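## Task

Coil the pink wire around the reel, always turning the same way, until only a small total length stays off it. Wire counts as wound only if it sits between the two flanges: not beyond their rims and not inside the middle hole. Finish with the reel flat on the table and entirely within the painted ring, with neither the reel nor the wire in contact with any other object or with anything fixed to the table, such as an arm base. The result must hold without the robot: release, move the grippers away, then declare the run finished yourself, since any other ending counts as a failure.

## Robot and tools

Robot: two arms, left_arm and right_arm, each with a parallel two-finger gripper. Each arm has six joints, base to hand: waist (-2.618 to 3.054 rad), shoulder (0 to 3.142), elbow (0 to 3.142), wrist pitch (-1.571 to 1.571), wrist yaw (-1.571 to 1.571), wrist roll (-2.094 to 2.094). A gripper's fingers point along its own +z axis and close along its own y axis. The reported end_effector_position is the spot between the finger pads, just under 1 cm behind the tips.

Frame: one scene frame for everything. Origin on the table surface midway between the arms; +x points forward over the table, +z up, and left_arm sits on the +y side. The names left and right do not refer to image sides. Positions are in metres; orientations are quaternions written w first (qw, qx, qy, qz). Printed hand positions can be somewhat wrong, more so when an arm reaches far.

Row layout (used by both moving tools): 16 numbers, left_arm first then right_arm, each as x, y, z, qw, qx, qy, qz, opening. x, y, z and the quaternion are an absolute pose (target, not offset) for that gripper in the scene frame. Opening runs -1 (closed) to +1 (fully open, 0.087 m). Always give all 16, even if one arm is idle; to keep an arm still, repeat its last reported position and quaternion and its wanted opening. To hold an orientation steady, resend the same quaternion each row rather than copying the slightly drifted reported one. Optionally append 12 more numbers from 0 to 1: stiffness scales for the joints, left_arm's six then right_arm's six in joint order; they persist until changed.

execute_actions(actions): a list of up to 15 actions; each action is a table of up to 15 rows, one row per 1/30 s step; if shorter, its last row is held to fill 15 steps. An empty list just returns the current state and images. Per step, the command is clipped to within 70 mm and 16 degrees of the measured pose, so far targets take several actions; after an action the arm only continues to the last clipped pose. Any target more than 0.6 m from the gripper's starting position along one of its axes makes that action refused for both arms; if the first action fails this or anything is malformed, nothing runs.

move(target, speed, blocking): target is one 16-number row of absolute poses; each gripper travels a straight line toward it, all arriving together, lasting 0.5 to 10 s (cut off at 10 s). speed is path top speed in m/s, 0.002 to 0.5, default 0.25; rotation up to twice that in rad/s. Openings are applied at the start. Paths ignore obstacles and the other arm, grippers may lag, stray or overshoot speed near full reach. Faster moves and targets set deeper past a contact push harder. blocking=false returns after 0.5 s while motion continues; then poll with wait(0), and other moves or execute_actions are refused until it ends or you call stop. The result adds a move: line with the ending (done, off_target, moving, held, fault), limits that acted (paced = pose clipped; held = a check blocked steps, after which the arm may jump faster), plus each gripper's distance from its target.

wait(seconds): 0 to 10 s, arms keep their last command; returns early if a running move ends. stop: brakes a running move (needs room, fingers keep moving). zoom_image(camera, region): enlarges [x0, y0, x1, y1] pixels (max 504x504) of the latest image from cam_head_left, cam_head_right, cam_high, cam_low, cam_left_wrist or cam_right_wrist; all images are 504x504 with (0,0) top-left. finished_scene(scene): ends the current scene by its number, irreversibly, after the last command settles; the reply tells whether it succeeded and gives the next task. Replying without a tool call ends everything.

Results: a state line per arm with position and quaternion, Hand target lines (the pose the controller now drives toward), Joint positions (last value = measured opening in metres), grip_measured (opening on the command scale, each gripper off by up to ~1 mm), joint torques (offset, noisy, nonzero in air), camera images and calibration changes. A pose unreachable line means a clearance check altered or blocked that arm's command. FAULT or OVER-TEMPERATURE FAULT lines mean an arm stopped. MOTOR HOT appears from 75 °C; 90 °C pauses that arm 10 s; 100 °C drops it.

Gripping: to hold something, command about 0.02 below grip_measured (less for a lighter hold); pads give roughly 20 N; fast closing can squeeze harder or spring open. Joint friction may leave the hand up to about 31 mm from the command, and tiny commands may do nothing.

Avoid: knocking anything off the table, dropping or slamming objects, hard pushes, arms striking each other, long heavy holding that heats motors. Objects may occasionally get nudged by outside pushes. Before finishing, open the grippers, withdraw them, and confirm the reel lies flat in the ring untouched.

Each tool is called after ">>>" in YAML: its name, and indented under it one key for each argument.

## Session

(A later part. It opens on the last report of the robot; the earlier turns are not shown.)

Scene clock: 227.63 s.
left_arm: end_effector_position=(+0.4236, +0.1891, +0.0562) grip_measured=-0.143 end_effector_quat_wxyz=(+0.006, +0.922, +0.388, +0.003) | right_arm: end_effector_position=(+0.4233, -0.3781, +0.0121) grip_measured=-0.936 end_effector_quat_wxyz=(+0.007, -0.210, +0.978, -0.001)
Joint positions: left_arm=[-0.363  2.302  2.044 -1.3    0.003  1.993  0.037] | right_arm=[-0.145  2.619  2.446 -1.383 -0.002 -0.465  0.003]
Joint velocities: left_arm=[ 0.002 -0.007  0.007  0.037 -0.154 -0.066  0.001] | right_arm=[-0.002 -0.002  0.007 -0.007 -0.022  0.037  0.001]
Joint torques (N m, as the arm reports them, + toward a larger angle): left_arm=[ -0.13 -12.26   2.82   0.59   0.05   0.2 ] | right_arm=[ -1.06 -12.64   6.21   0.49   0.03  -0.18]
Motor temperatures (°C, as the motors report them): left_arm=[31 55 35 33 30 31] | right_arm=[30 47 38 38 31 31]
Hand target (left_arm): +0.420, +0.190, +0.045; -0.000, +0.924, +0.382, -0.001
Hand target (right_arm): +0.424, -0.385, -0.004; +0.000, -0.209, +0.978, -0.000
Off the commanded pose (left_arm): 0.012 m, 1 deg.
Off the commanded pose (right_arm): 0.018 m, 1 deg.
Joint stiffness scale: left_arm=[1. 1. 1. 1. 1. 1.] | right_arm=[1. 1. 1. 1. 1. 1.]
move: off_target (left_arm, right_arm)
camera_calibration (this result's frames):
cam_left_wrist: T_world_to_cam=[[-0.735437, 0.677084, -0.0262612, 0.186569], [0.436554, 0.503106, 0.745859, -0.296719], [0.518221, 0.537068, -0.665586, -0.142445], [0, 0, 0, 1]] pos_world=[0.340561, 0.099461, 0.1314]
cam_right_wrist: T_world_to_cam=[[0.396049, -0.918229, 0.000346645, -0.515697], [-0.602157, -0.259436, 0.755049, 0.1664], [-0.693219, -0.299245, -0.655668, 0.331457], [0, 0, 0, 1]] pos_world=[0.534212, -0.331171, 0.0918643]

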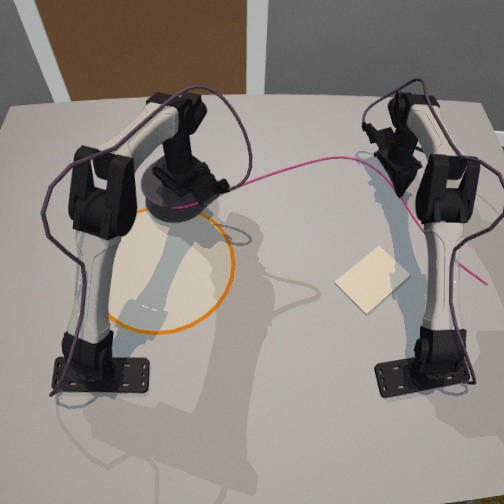

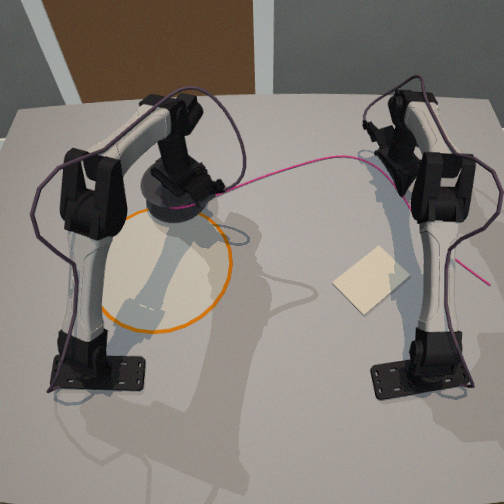

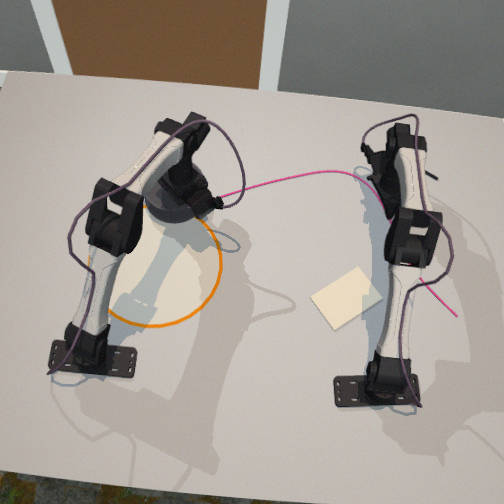

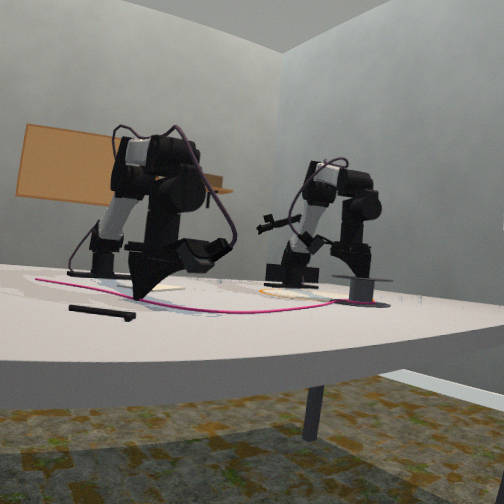

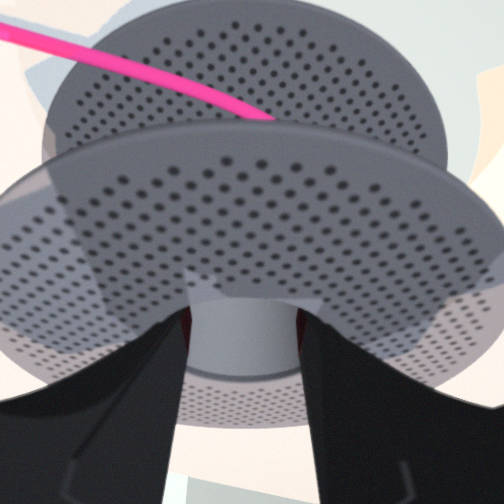

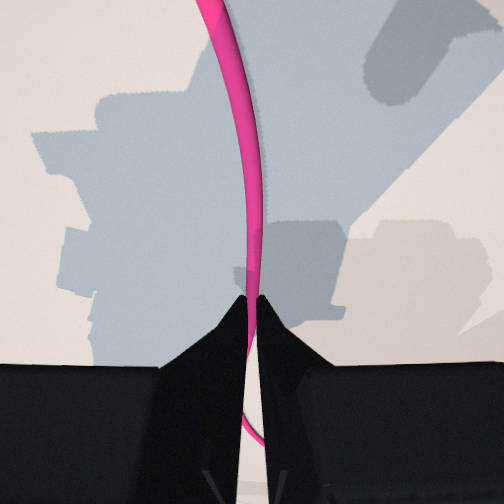

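>>> execute_actions:
  actions:
    - [[0.42,0.19,0.05,0,-0.924,-0.382,0,-1, 0.42,-0.38,0.03,0,0.209,-0.978,0,-1]]
    - [[0.42,0.19,0.05,0,-0.628,-0.778,0,-1, 0.42,-0.375,0.04,0,0.3,-0.954,0,-1]]
    - [[0.42,0.19,0.05,0,-0.323,-0.946,0,-1, 0.42,-0.37,0.04,0,0.4,-0.917,0,-1]]
    - [[0.42,0.19,0.05,0,0.021,-1,0,-1, 0.42,-0.36,0.04,0,0.5,-0.866,0,-1]]
    - [[0.42,0.19,0.05,0,0.362,-0.932,0,-1, 0.42,-0.35,0.04,0,0.6,-0.8,0,-1]]
    - [[0.42,0.19,0.05,0,0.622,-0.783,0,-1, 0.42,-0.34,0.04,0,0.707,-0.707,0,-1]]
    - [[0.42,0.19,0.05,0,0.796,-0.605,0,-1, 0.42,-0.34,0.04,0,0.707,-0.707,0,-1]]
    - [[0.42,0.19,0.04,0,0.796,-0.605,0,-1, 0.42,-0.34,0.04,0,0.707,-0.707,0,-1]]
    - [[0.42,0.19,0.04,0,0.796,-0.605,0,0.3, 0.42,-0.34,0.04,0,0.707,-0.707,0,-1]]

>>> move:
  target: [0.41,0.19,0.045,0,-0.129,-0.992,0,0.3, 0.41,-0.26,0.04,0,0.707,-0.707,0,-1]
  speed: 0.5

>>> move:
  target: [0.40,0.19,0.045,0,-0.924,-0.382,0,0.3, 0.40,-0.18,0.04,0,0.707,-0.707,0,-1]
  speed: 0.5

>>> zoom_image:
  camera: "cam_low"
  region: [280, 240, 440, 320]

Scene clock: 248.83 s.
left_arm: end_effector_position=(+0.4252, +0.1915, +0.0560) grip_measured=-0.169 end_effector_quat_wxyz=(-0.004, +0.797, -0.604, +0.015) | right_arm: end_effector_position=(+0.4210, -0.3429, +0.0376) grip_measured=-0.935 end_effector_quat_wxyz=(-0.005, -0.702, +0.712, +0.002)
Joint positions: left_arm=[-0.196  2.276  1.997 -1.26   0.006 -2.032  0.036] | right_arm=[-0.018  2.406  2.151 -1.325  0.003 -1.472  0.003]
Joint velocities: left_arm=[ 0.002  0.007 -0.022 -0.051  0.037 -0.007  0.001] | right_arm=[-0.007 -0.012 -0.007 -0.037 -0.051 -0.037 -0.   ]
Joint torques (N m, as the arm reports them, + toward a larger angle): left_arm=[ -0.57 -10.65   4.05   0.48  -0.09   0.07] | right_arm=[  0.17 -15.56   4.25   0.37  -0.04  -0.14]
Motor temperatures (°C, as the motors report them): left_arm=[31 57 35 33 30 31] | right_arm=[30 52 39 37 31 31]
Hand target (left_arm): +0.420, +0.190, +0.040; -0.000, +0.796, -0.605, -0.000
Hand target (right_arm): +0.420, -0.340, +0.040; +0.000, +0.707, -0.707, -0.000
Off the commanded pose (left_arm): 0.017 m, 2 deg.
Off the commanded pose (right_arm): 0.004 m, 1 deg.
Joint stiffness scale: left_arm=[1. 1. 1. 1. 1. 1.] | right_arm=[1. 1. 1. 1. 1. 1.]
camera_calibration (this result's frames):
cam_left_wrist: T_world_to_cam=[[0.953623, 0.300769, 0.011849, -0.462096], [0.187591, -0.624641, 0.758045, 0.0226142], [0.235398, -0.720667, -0.652094, 0.215659], [0, 0, 0, 1]] pos_world=[0.385658, 0.308528, 0.128963]
cam_right_wrist: T_world_to_cam=[[0.999439, -0.0306582, -0.0134655, -0.431622], [-0.00937274, -0.642195, 0.766484, -0.226354], [-0.0321465, -0.765928, -0.642123, -0.0817864], [0, 0, 0, 1]] pos_world=[0.42663, -0.221239, 0.115168]

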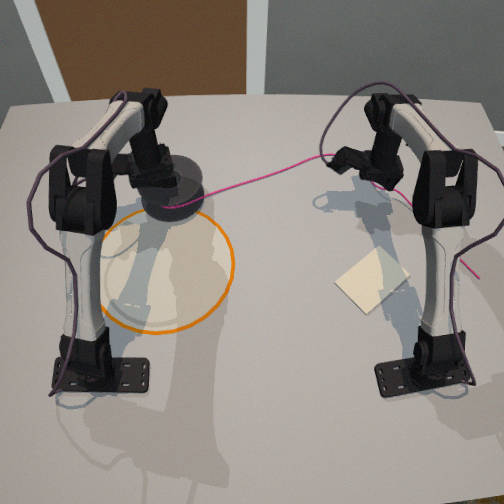

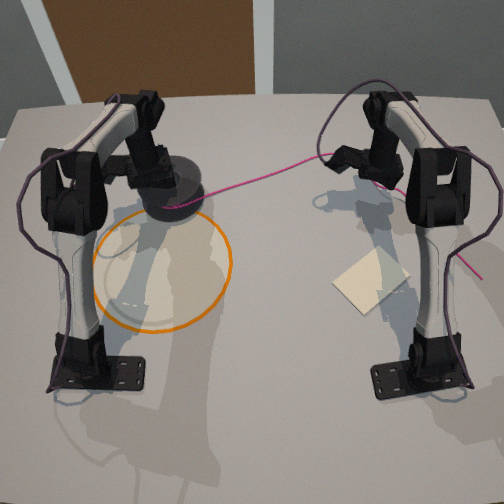

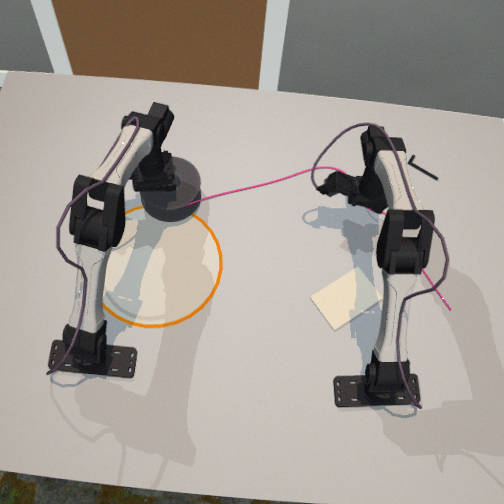

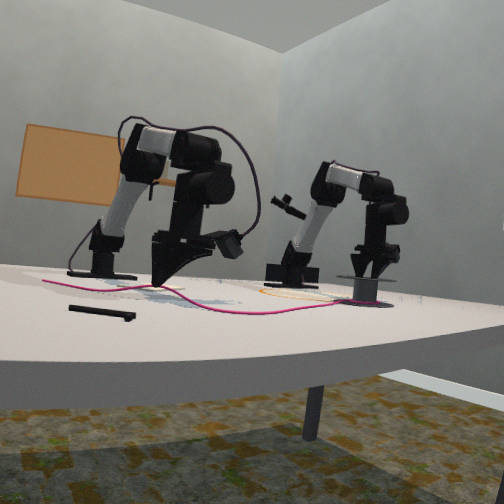

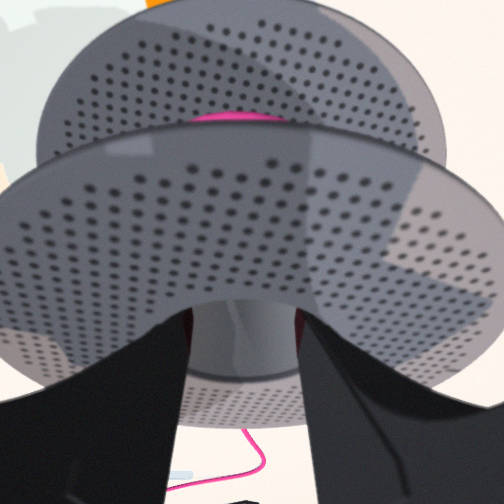

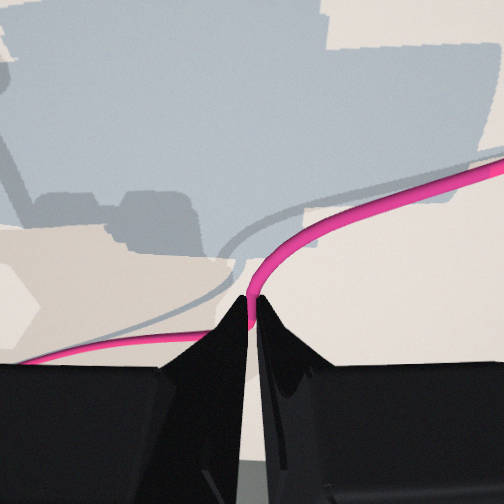

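Scene clock: 251.67 s.
left_arm: end_effector_position=(+0.4087, +0.1907, +0.0552) grip_measured=-0.169 end_effector_quat_wxyz=(+0.010, +0.119, +0.993, -0.007) | right_arm: end_effector_position=(+0.4083, -0.2660, +0.0376) grip_measured=-0.935 end_effector_quat_wxyz=(-0.005, -0.706, +0.708, +0.001)
Joint positions: left_arm=[-0.281  2.592  2.569 -1.525  0.011 -0.034  0.036] | right_arm=[ 0.15   2.406  2.151 -1.326  0.003 -1.315  0.003]
Joint velocities: left_arm=[ 0.007  0.007  0.012 -0.051 -0.007 -0.022 -0.   ] | right_arm=[ 0.017 -0.002  0.007  0.051 -0.007  0.051  0.   ]
Joint torques (N m, as the arm reports them, + toward a larger angle): left_arm=[ -0.57 -11.3    6.92   0.44  -0.08   0.23] | right_arm=[  0.6  -13.5    7.57   0.2   -0.09   0.07]
Motor temperatures (°C, as the motors report them): left_arm=[31 57 35 33 30 31] | right_arm=[30 52 39 37 31 31]
Hand target (left_arm): +0.409, +0.190, +0.044; +0.001, +0.129, +0.992, -0.000
Hand target (right_arm): +0.410, -0.259, +0.040; -0.000, +0.707, -0.707, -0.003
Off the commanded pose (left_arm): 0.010 m, 2 deg.
Off the commanded pose (right_arm): 0.007 m, 1 deg.
Joint stiffness scale: left_arm=[1. 1. 1. 1. 1. 1.] | right_arm=[1. 1. 1. 1. 1. 1.]
move: done
camera_calibration (this result's frames):
cam_left_wrist: T_world_to_cam=[[-0.20532, -0.978695, -0.000705886, 0.272252], [-0.668522, 0.139722, 0.730449, 0.231523], [-0.714788, 0.150448, -0.682966, 0.442404], [0, 0, 0, 1]] pos_world=[0.526902, 0.167544, 0.133223]
cam_right_wrist: T_world_to_cam=[[0.999722, -0.0196118, -0.0131181, -0.413802], [-0.00250692, -0.64112, 0.767437, -0.179672], [-0.023461, -0.76719, -0.640991, -0.0271583], [0, 0, 0, 1]] pos_world=[0.412599, -0.144142, 0.115051]

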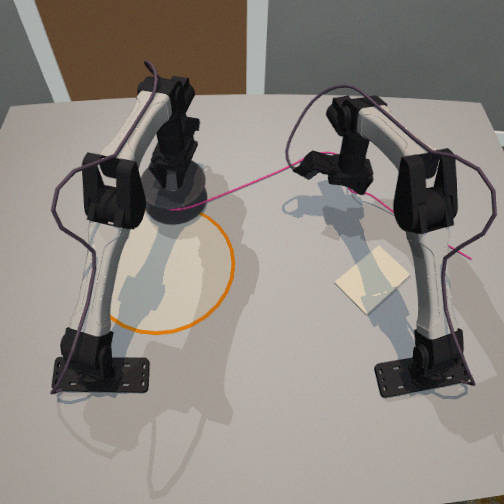

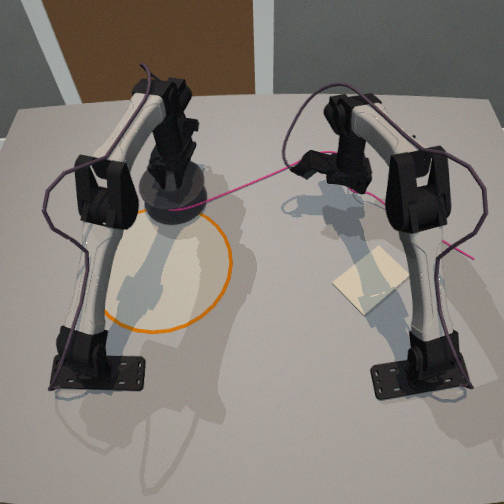

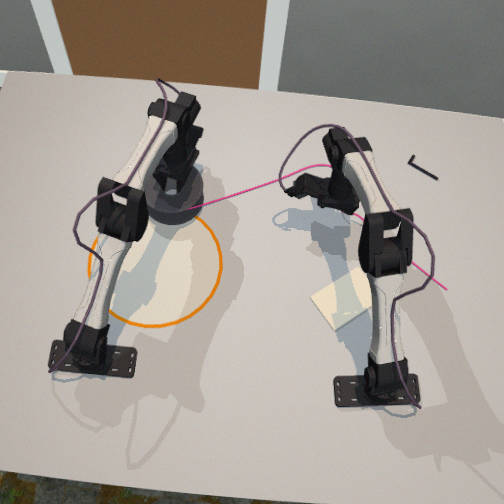

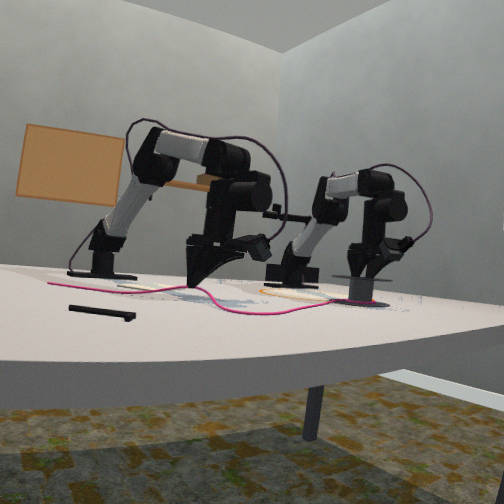

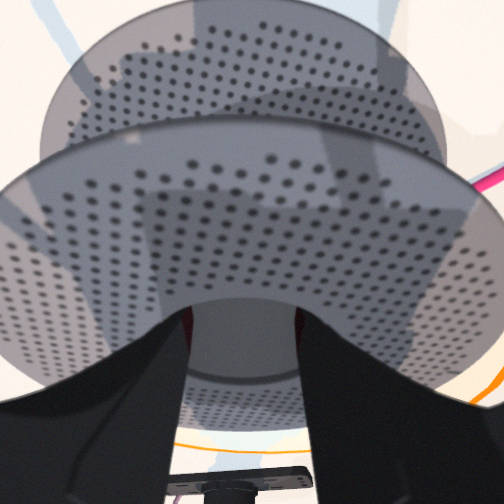

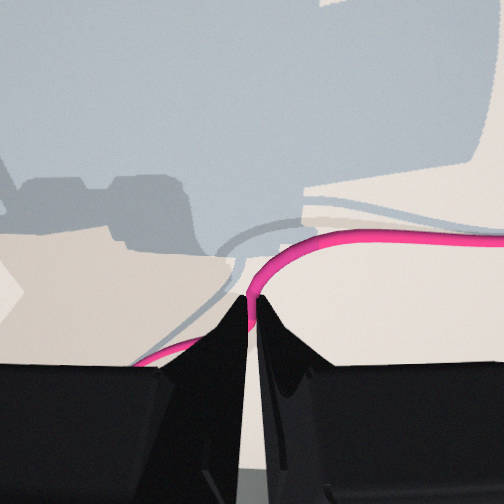

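Scene clock: 254.53 s.
left_arm: end_effector_position=(+0.4043, +0.1902, +0.0551) grip_measured=-0.169 end_effector_quat_wxyz=(+0.002, +0.921, +0.389, +0.005) | right_arm: end_effector_position=(+0.4018, -0.1856, +0.0444) grip_measured=-0.935 end_effector_quat_wxyz=(+0.004, -0.706, +0.708, -0.003)
Joint positions: left_arm=[-0.379  2.218  1.9   -1.242 -0.004  1.973  0.036] | right_arm=[ 0.314  2.505  2.359 -1.416  0.003 -1.15   0.003]
Joint velocities: left_arm=[ 0.012 -0.007 -0.012 -0.051 -0.007  0.081 -0.001] | right_arm=[-0.002  0.002  0.007  0.051  0.022 -0.022 -0.   ]
Joint torques (N m, as the arm reports them, + toward a larger angle): left_arm=[ -0.13 -11.65   3.39   0.5    0.12   0.21] | right_arm=[  0.53 -13.02   7.34   0.2   -0.08   0.11]
Motor temperatures (°C, as the motors report them): left_arm=[31 57 35 33 30 31] | right_arm=[30 53 40 37 31 31]
Hand target (left_arm): +0.400, +0.190, +0.046; -0.000, +0.924, +0.382, -0.001
Hand target (right_arm): +0.400, -0.179, +0.040; -0.000, +0.707, -0.707, -0.002
Off the commanded pose (left_arm): 0.011 m, 1 deg.
Off the commanded pose (right_arm): 0.007 m, 1 deg.
Joint stiffness scale: left_arm=[1. 1. 1. 1. 1. 1.] | right_arm=[1. 1. 1. 1. 1. 1.]
move: off_target (left_arm)
camera_calibration (this result's frames):
cam_left_wrist: T_world_to_cam=[[-0.737805, 0.67467, -0.0215294, 0.172742], [0.434535, 0.499122, 0.749705, -0.286734], [0.516549, 0.543781, -0.661422, -0.13457], [0, 0, 0, 1]] pos_world=[0.321557, 0.0997479, 0.129677]
cam_right_wrist: T_world_to_cam=[[0.999789, -0.0199743, 0.00481184, -0.406459], [-0.0165767, -0.645853, 0.763282, -0.12839], [-0.0121383, -0.7632, -0.646048, 0.0351525], [0, 0, 0, 1]] pos_world=[0.404671, -0.0642115, 0.122664]

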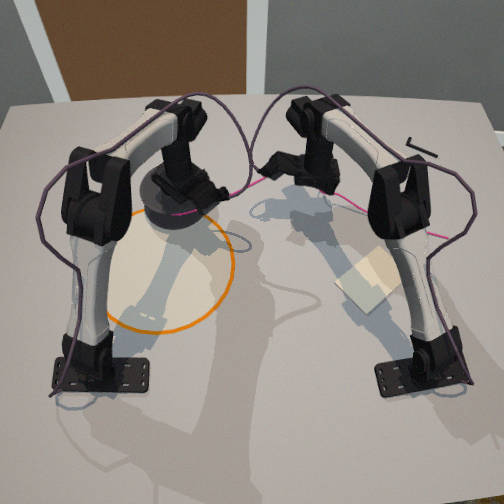

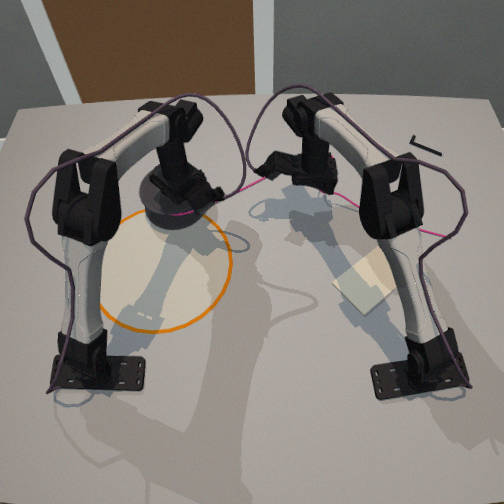

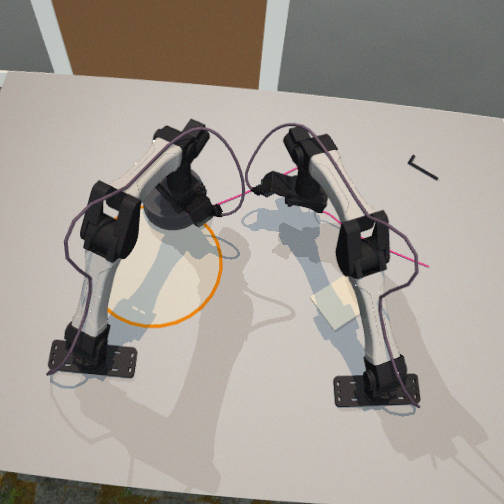

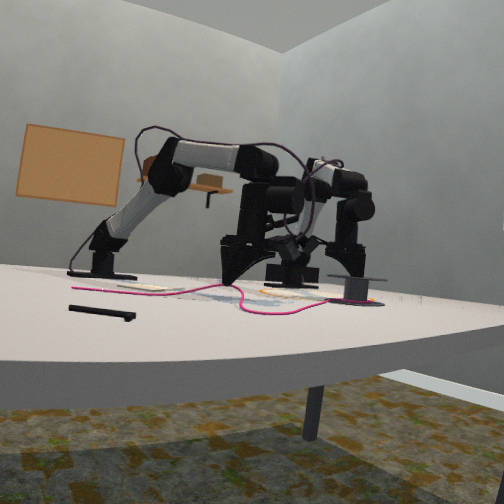

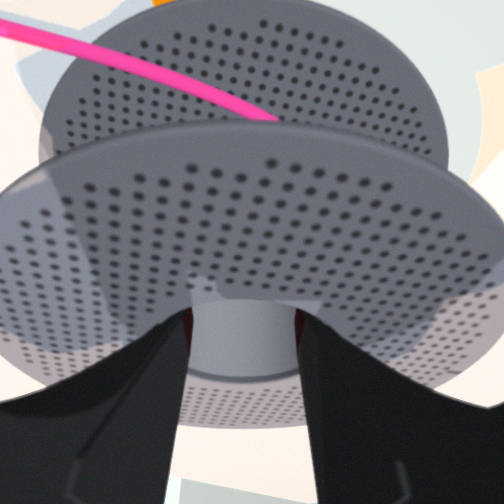

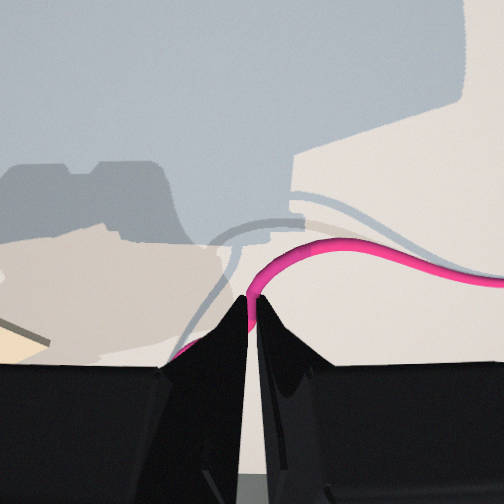

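Region (280, 240, 440, 320) of cam_low's 504x504 image, scaled by 3.150, with more detail than that image has.

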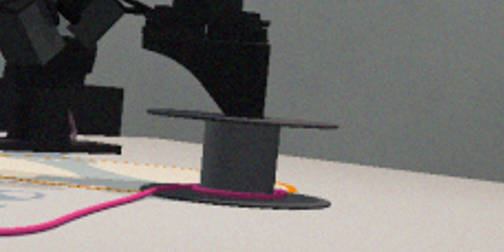

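>>> move:
  target: [0.40,0.19,0.045,0,-0.924,-0.382,0,0.3, 0.12,-0.13,0.04,0,0.707,-0.707,0,-1]
  speed: 0.2

>>> execute_actions:
  actions:
    - [[0.40,0.19,0.05,0,-0.924,-0.382,0,-1, 0.12,-0.13,0.04,0,0.707,-0.707,0,-1]]
    - [[0.40,0.19,0.05,0,-0.628,-0.778,0,-1, 0.12,-0.13,0.04,0,0.707,-0.707,0,-1]]
    - [[0.40,0.19,0.05,0,-0.323,-0.946,0,-1, 0.12,-0.13,0.04,0,0.707,-0.707,0,-1]]
    - [[0.40,0.19,0.05,0,0.021,-1,0,-1, 0.12,-0.13,0.04,0,0.707,-0.707,0,-1]]
    - [[0.40,0.19,0.05,0,0.362,-0.932,0,-1, 0.12,-0.13,0.04,0,0.707,-0.707,0,-1]]
    - [[0.40,0.19,0.05,0,0.622,-0.783,0,-1, 0.12,-0.13,0.04,0,0.707,-0.707,0,-1]]
    - [[0.40,0.19,0.05,0,0.796,-0.605,0,-1, 0.12,-0.13,0.04,0,0.707,-0.707,0,-1]]
    - [[0.40,0.19,0.04,0,0.796,-0.605,0,-1, 0.12,-0.13,0.04,0,0.707,-0.707,0,-1]]
    - [[0.40,0.19,0.04,0,0.796,-0.605,0,0.3, 0.12,-0.13,0.04,0,0.707,-0.707,0,-1]]

Scene clock: 267.33 s.
left_arm: end_effector_position=(+0.4045, +0.1902, +0.0552) grip_measured=-0.169 end_effector_quat_wxyz=(+0.002, +0.922, +0.388, +0.005) | right_arm: end_effector_position=(+0.1220, -0.1223, +0.0401) grip_measured=-0.935 end_effector_quat_wxyz=(-0.008, -0.709, +0.706, +0.005)
Joint positions: left_arm=[-0.379  2.218  1.9   -1.241 -0.004  1.976  0.036] | right_arm=[ 0.896  1.769  1.195 -1.009 -0.013 -0.576  0.003]
Joint velocities: left_arm=[-0.007 -0.002  0.002 -0.066 -0.051 -0.081 -0.   ] | right_arm=[-0.002 -0.007 -0.012  0.022  0.051  0.037 -0.   ]
Joint torques (N m, as the arm reports them, + toward a larger angle): left_arm=[ -0.14 -11.8    2.94   0.57   0.13   0.21] | right_arm=[ 0.25 -9.88  3.81  0.4   0.    0.13]
Motor temperatures (°C, as the motors report them): left_arm=[31 57 35 33 30 31] | right_arm=[30 54 41 37 31 31]
Hand target (left_arm): +0.400, +0.190, +0.045; -0.000, +0.924, +0.382, -0.000
Hand target (right_arm): +0.118, -0.124, +0.040; +0.005, +0.707, -0.707, -0.008
Off the commanded pose (left_arm): 0.011 m, 1 deg.
Off the commanded pose (right_arm): 0.008 m, 1 deg.
Joint stiffness scale: left_arm=[1. 1. 1. 1. 1. 1.] | right_arm=[1. 1. 1. 1. 1. 1.]
move: off_target (left_arm)
camera_calibration (this result's frames):
cam_left_wrist: T_world_to_cam=[[-0.735993, 0.67664, -0.0217253, 0.171821], [0.435493, 0.497776, 0.750043, -0.28696], [0.518324, 0.542566, -0.661032, -0.135135], [0, 0, 0, 1]] pos_world=[0.321472, 0.0999008, 0.129637]
cam_right_wrist: T_world_to_cam=[[0.999675, -0.0120874, -0.0224287, -0.123448], [0.00942914, -0.642282, 0.76641, -0.0917506], [-0.0236694, -0.766373, -0.641959, 0.0781221], [0, 0, 0, 1]] pos_world=[0.126123, -0.000551216, 0.117701]

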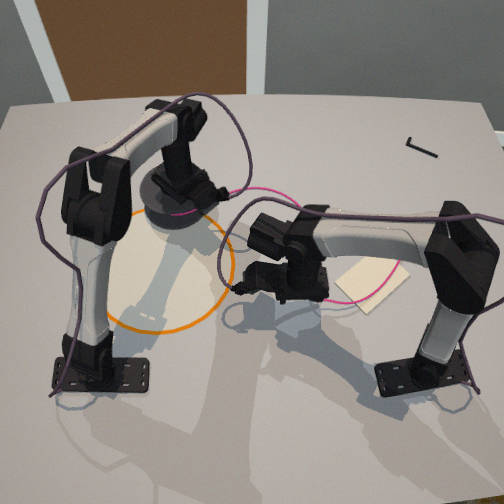

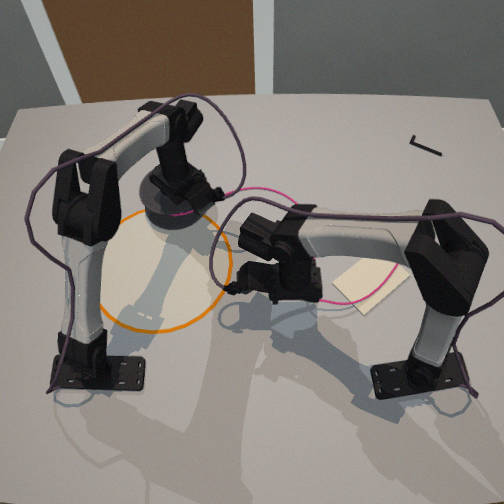

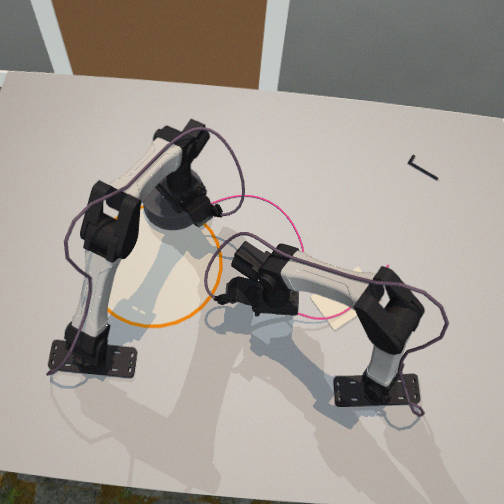

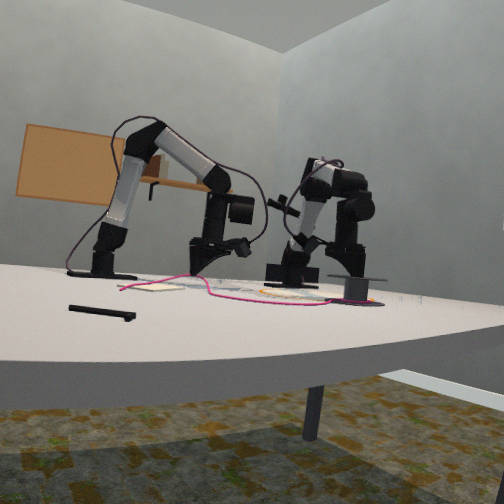

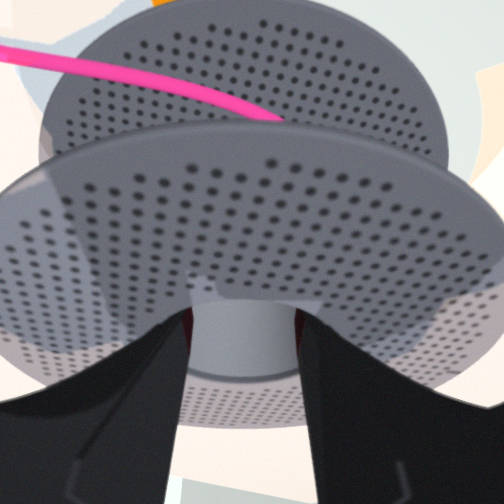

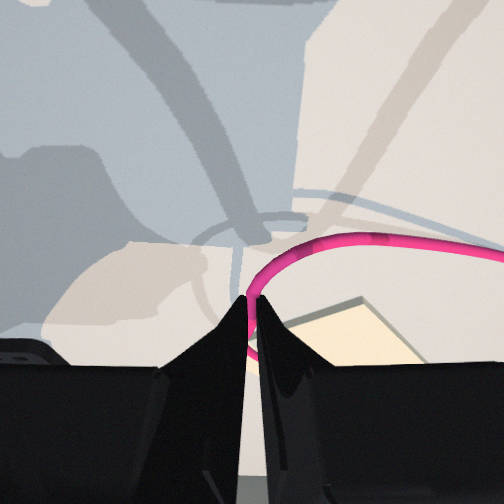

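Scene clock: 271.83 s.
left_arm: end_effector_position=(+0.4054, +0.1914, +0.0555) grip_measured=-0.173 end_effector_quat_wxyz=(-0.004, +0.797, -0.603, +0.015) | right_arm: end_effector_position=(+0.1210, -0.1260, +0.0402) grip_measured=-0.935 end_effector_quat_wxyz=(-0.004, -0.709, +0.706, +0.003)
Joint positions: left_arm=[-0.205  2.188  1.849 -1.201  0.006 -2.041  0.036] | right_arm=[ 0.896  1.75   1.171 -0.999 -0.007 -0.576  0.003]
Joint velocities: left_arm=[ 0.002  0.012  0.002  0.051 -0.022  0.007 -0.002] | right_arm=[-0.012  0.002  0.002  0.066 -0.037 -0.022 -0.   ]
Joint torques (N m, as the arm reports them, + toward a larger angle): left_arm=[-0.7  -9.89  4.17  0.46 -0.09  0.06] | right_arm=[-0.4  -9.43  4.    0.42  0.13  0.03]
Motor temperatures (°C, as the motors report them): left_arm=[31 58 35 33 30 31] | right_arm=[30 53 40 37 31 31]
Hand target (left_arm): +0.400, +0.190, +0.040; -0.000, +0.796, -0.605, -0.000
Hand target (right_arm): +0.120, -0.130, +0.040; +0.000, +0.707, -0.707, -0.000
Off the commanded pose (left_arm): 0.016 m, 2 deg.
Off the commanded pose (right_arm): 0.004 m, 1 deg.
Joint stiffness scale: left_arm=[1. 1. 1. 1. 1. 1.] | right_arm=[1. 1. 1. 1. 1. 1.]
camera_calibration (this result's frames):
cam_left_wrist: T_world_to_cam=[[0.953516, 0.301125, 0.0114906, -0.443192], [0.187952, -0.624091, 0.758409, 0.0264448], [0.235547, -0.720995, -0.651677, 0.219964], [0, 0, 0, 1]] pos_world=[0.365808, 0.308553, 0.128382]
cam_right_wrist: T_world_to_cam=[[0.99984, -0.0119852, -0.0132896, -0.122816], [0.00244829, -0.644018, 0.765007, -0.0934958], [-0.0177275, -0.764917, -0.643885, 0.0748003], [0, 0, 0, 1]] pos_world=[0.124351, -0.00446893, 0.118056]

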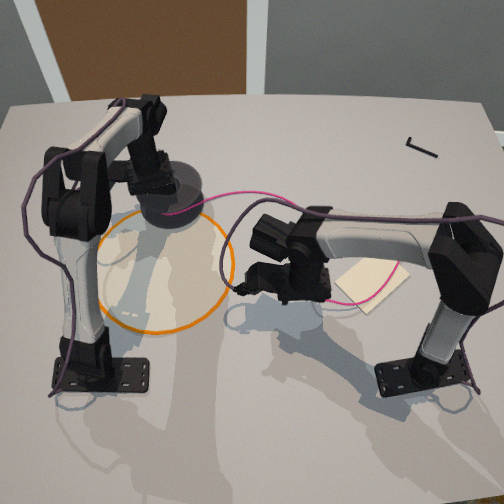

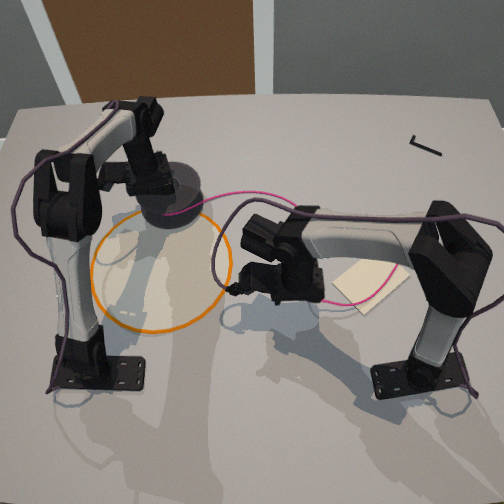

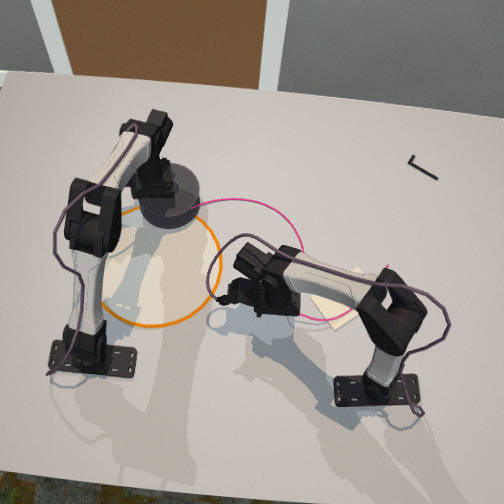

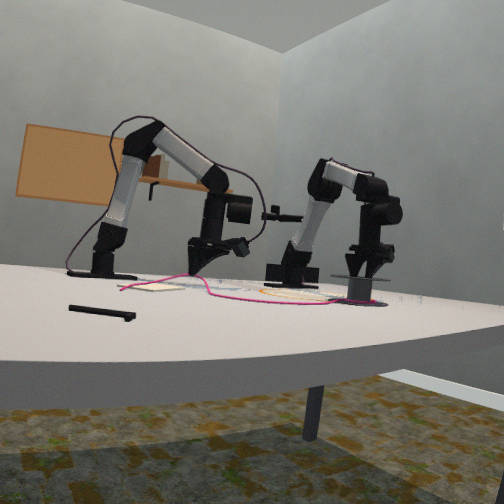

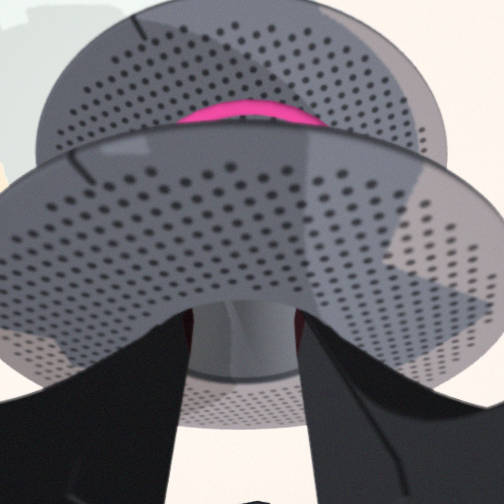

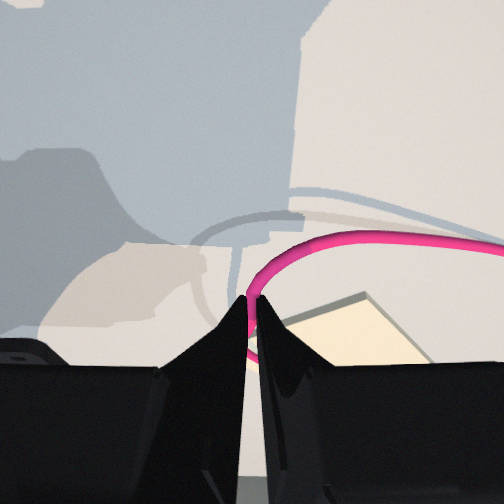

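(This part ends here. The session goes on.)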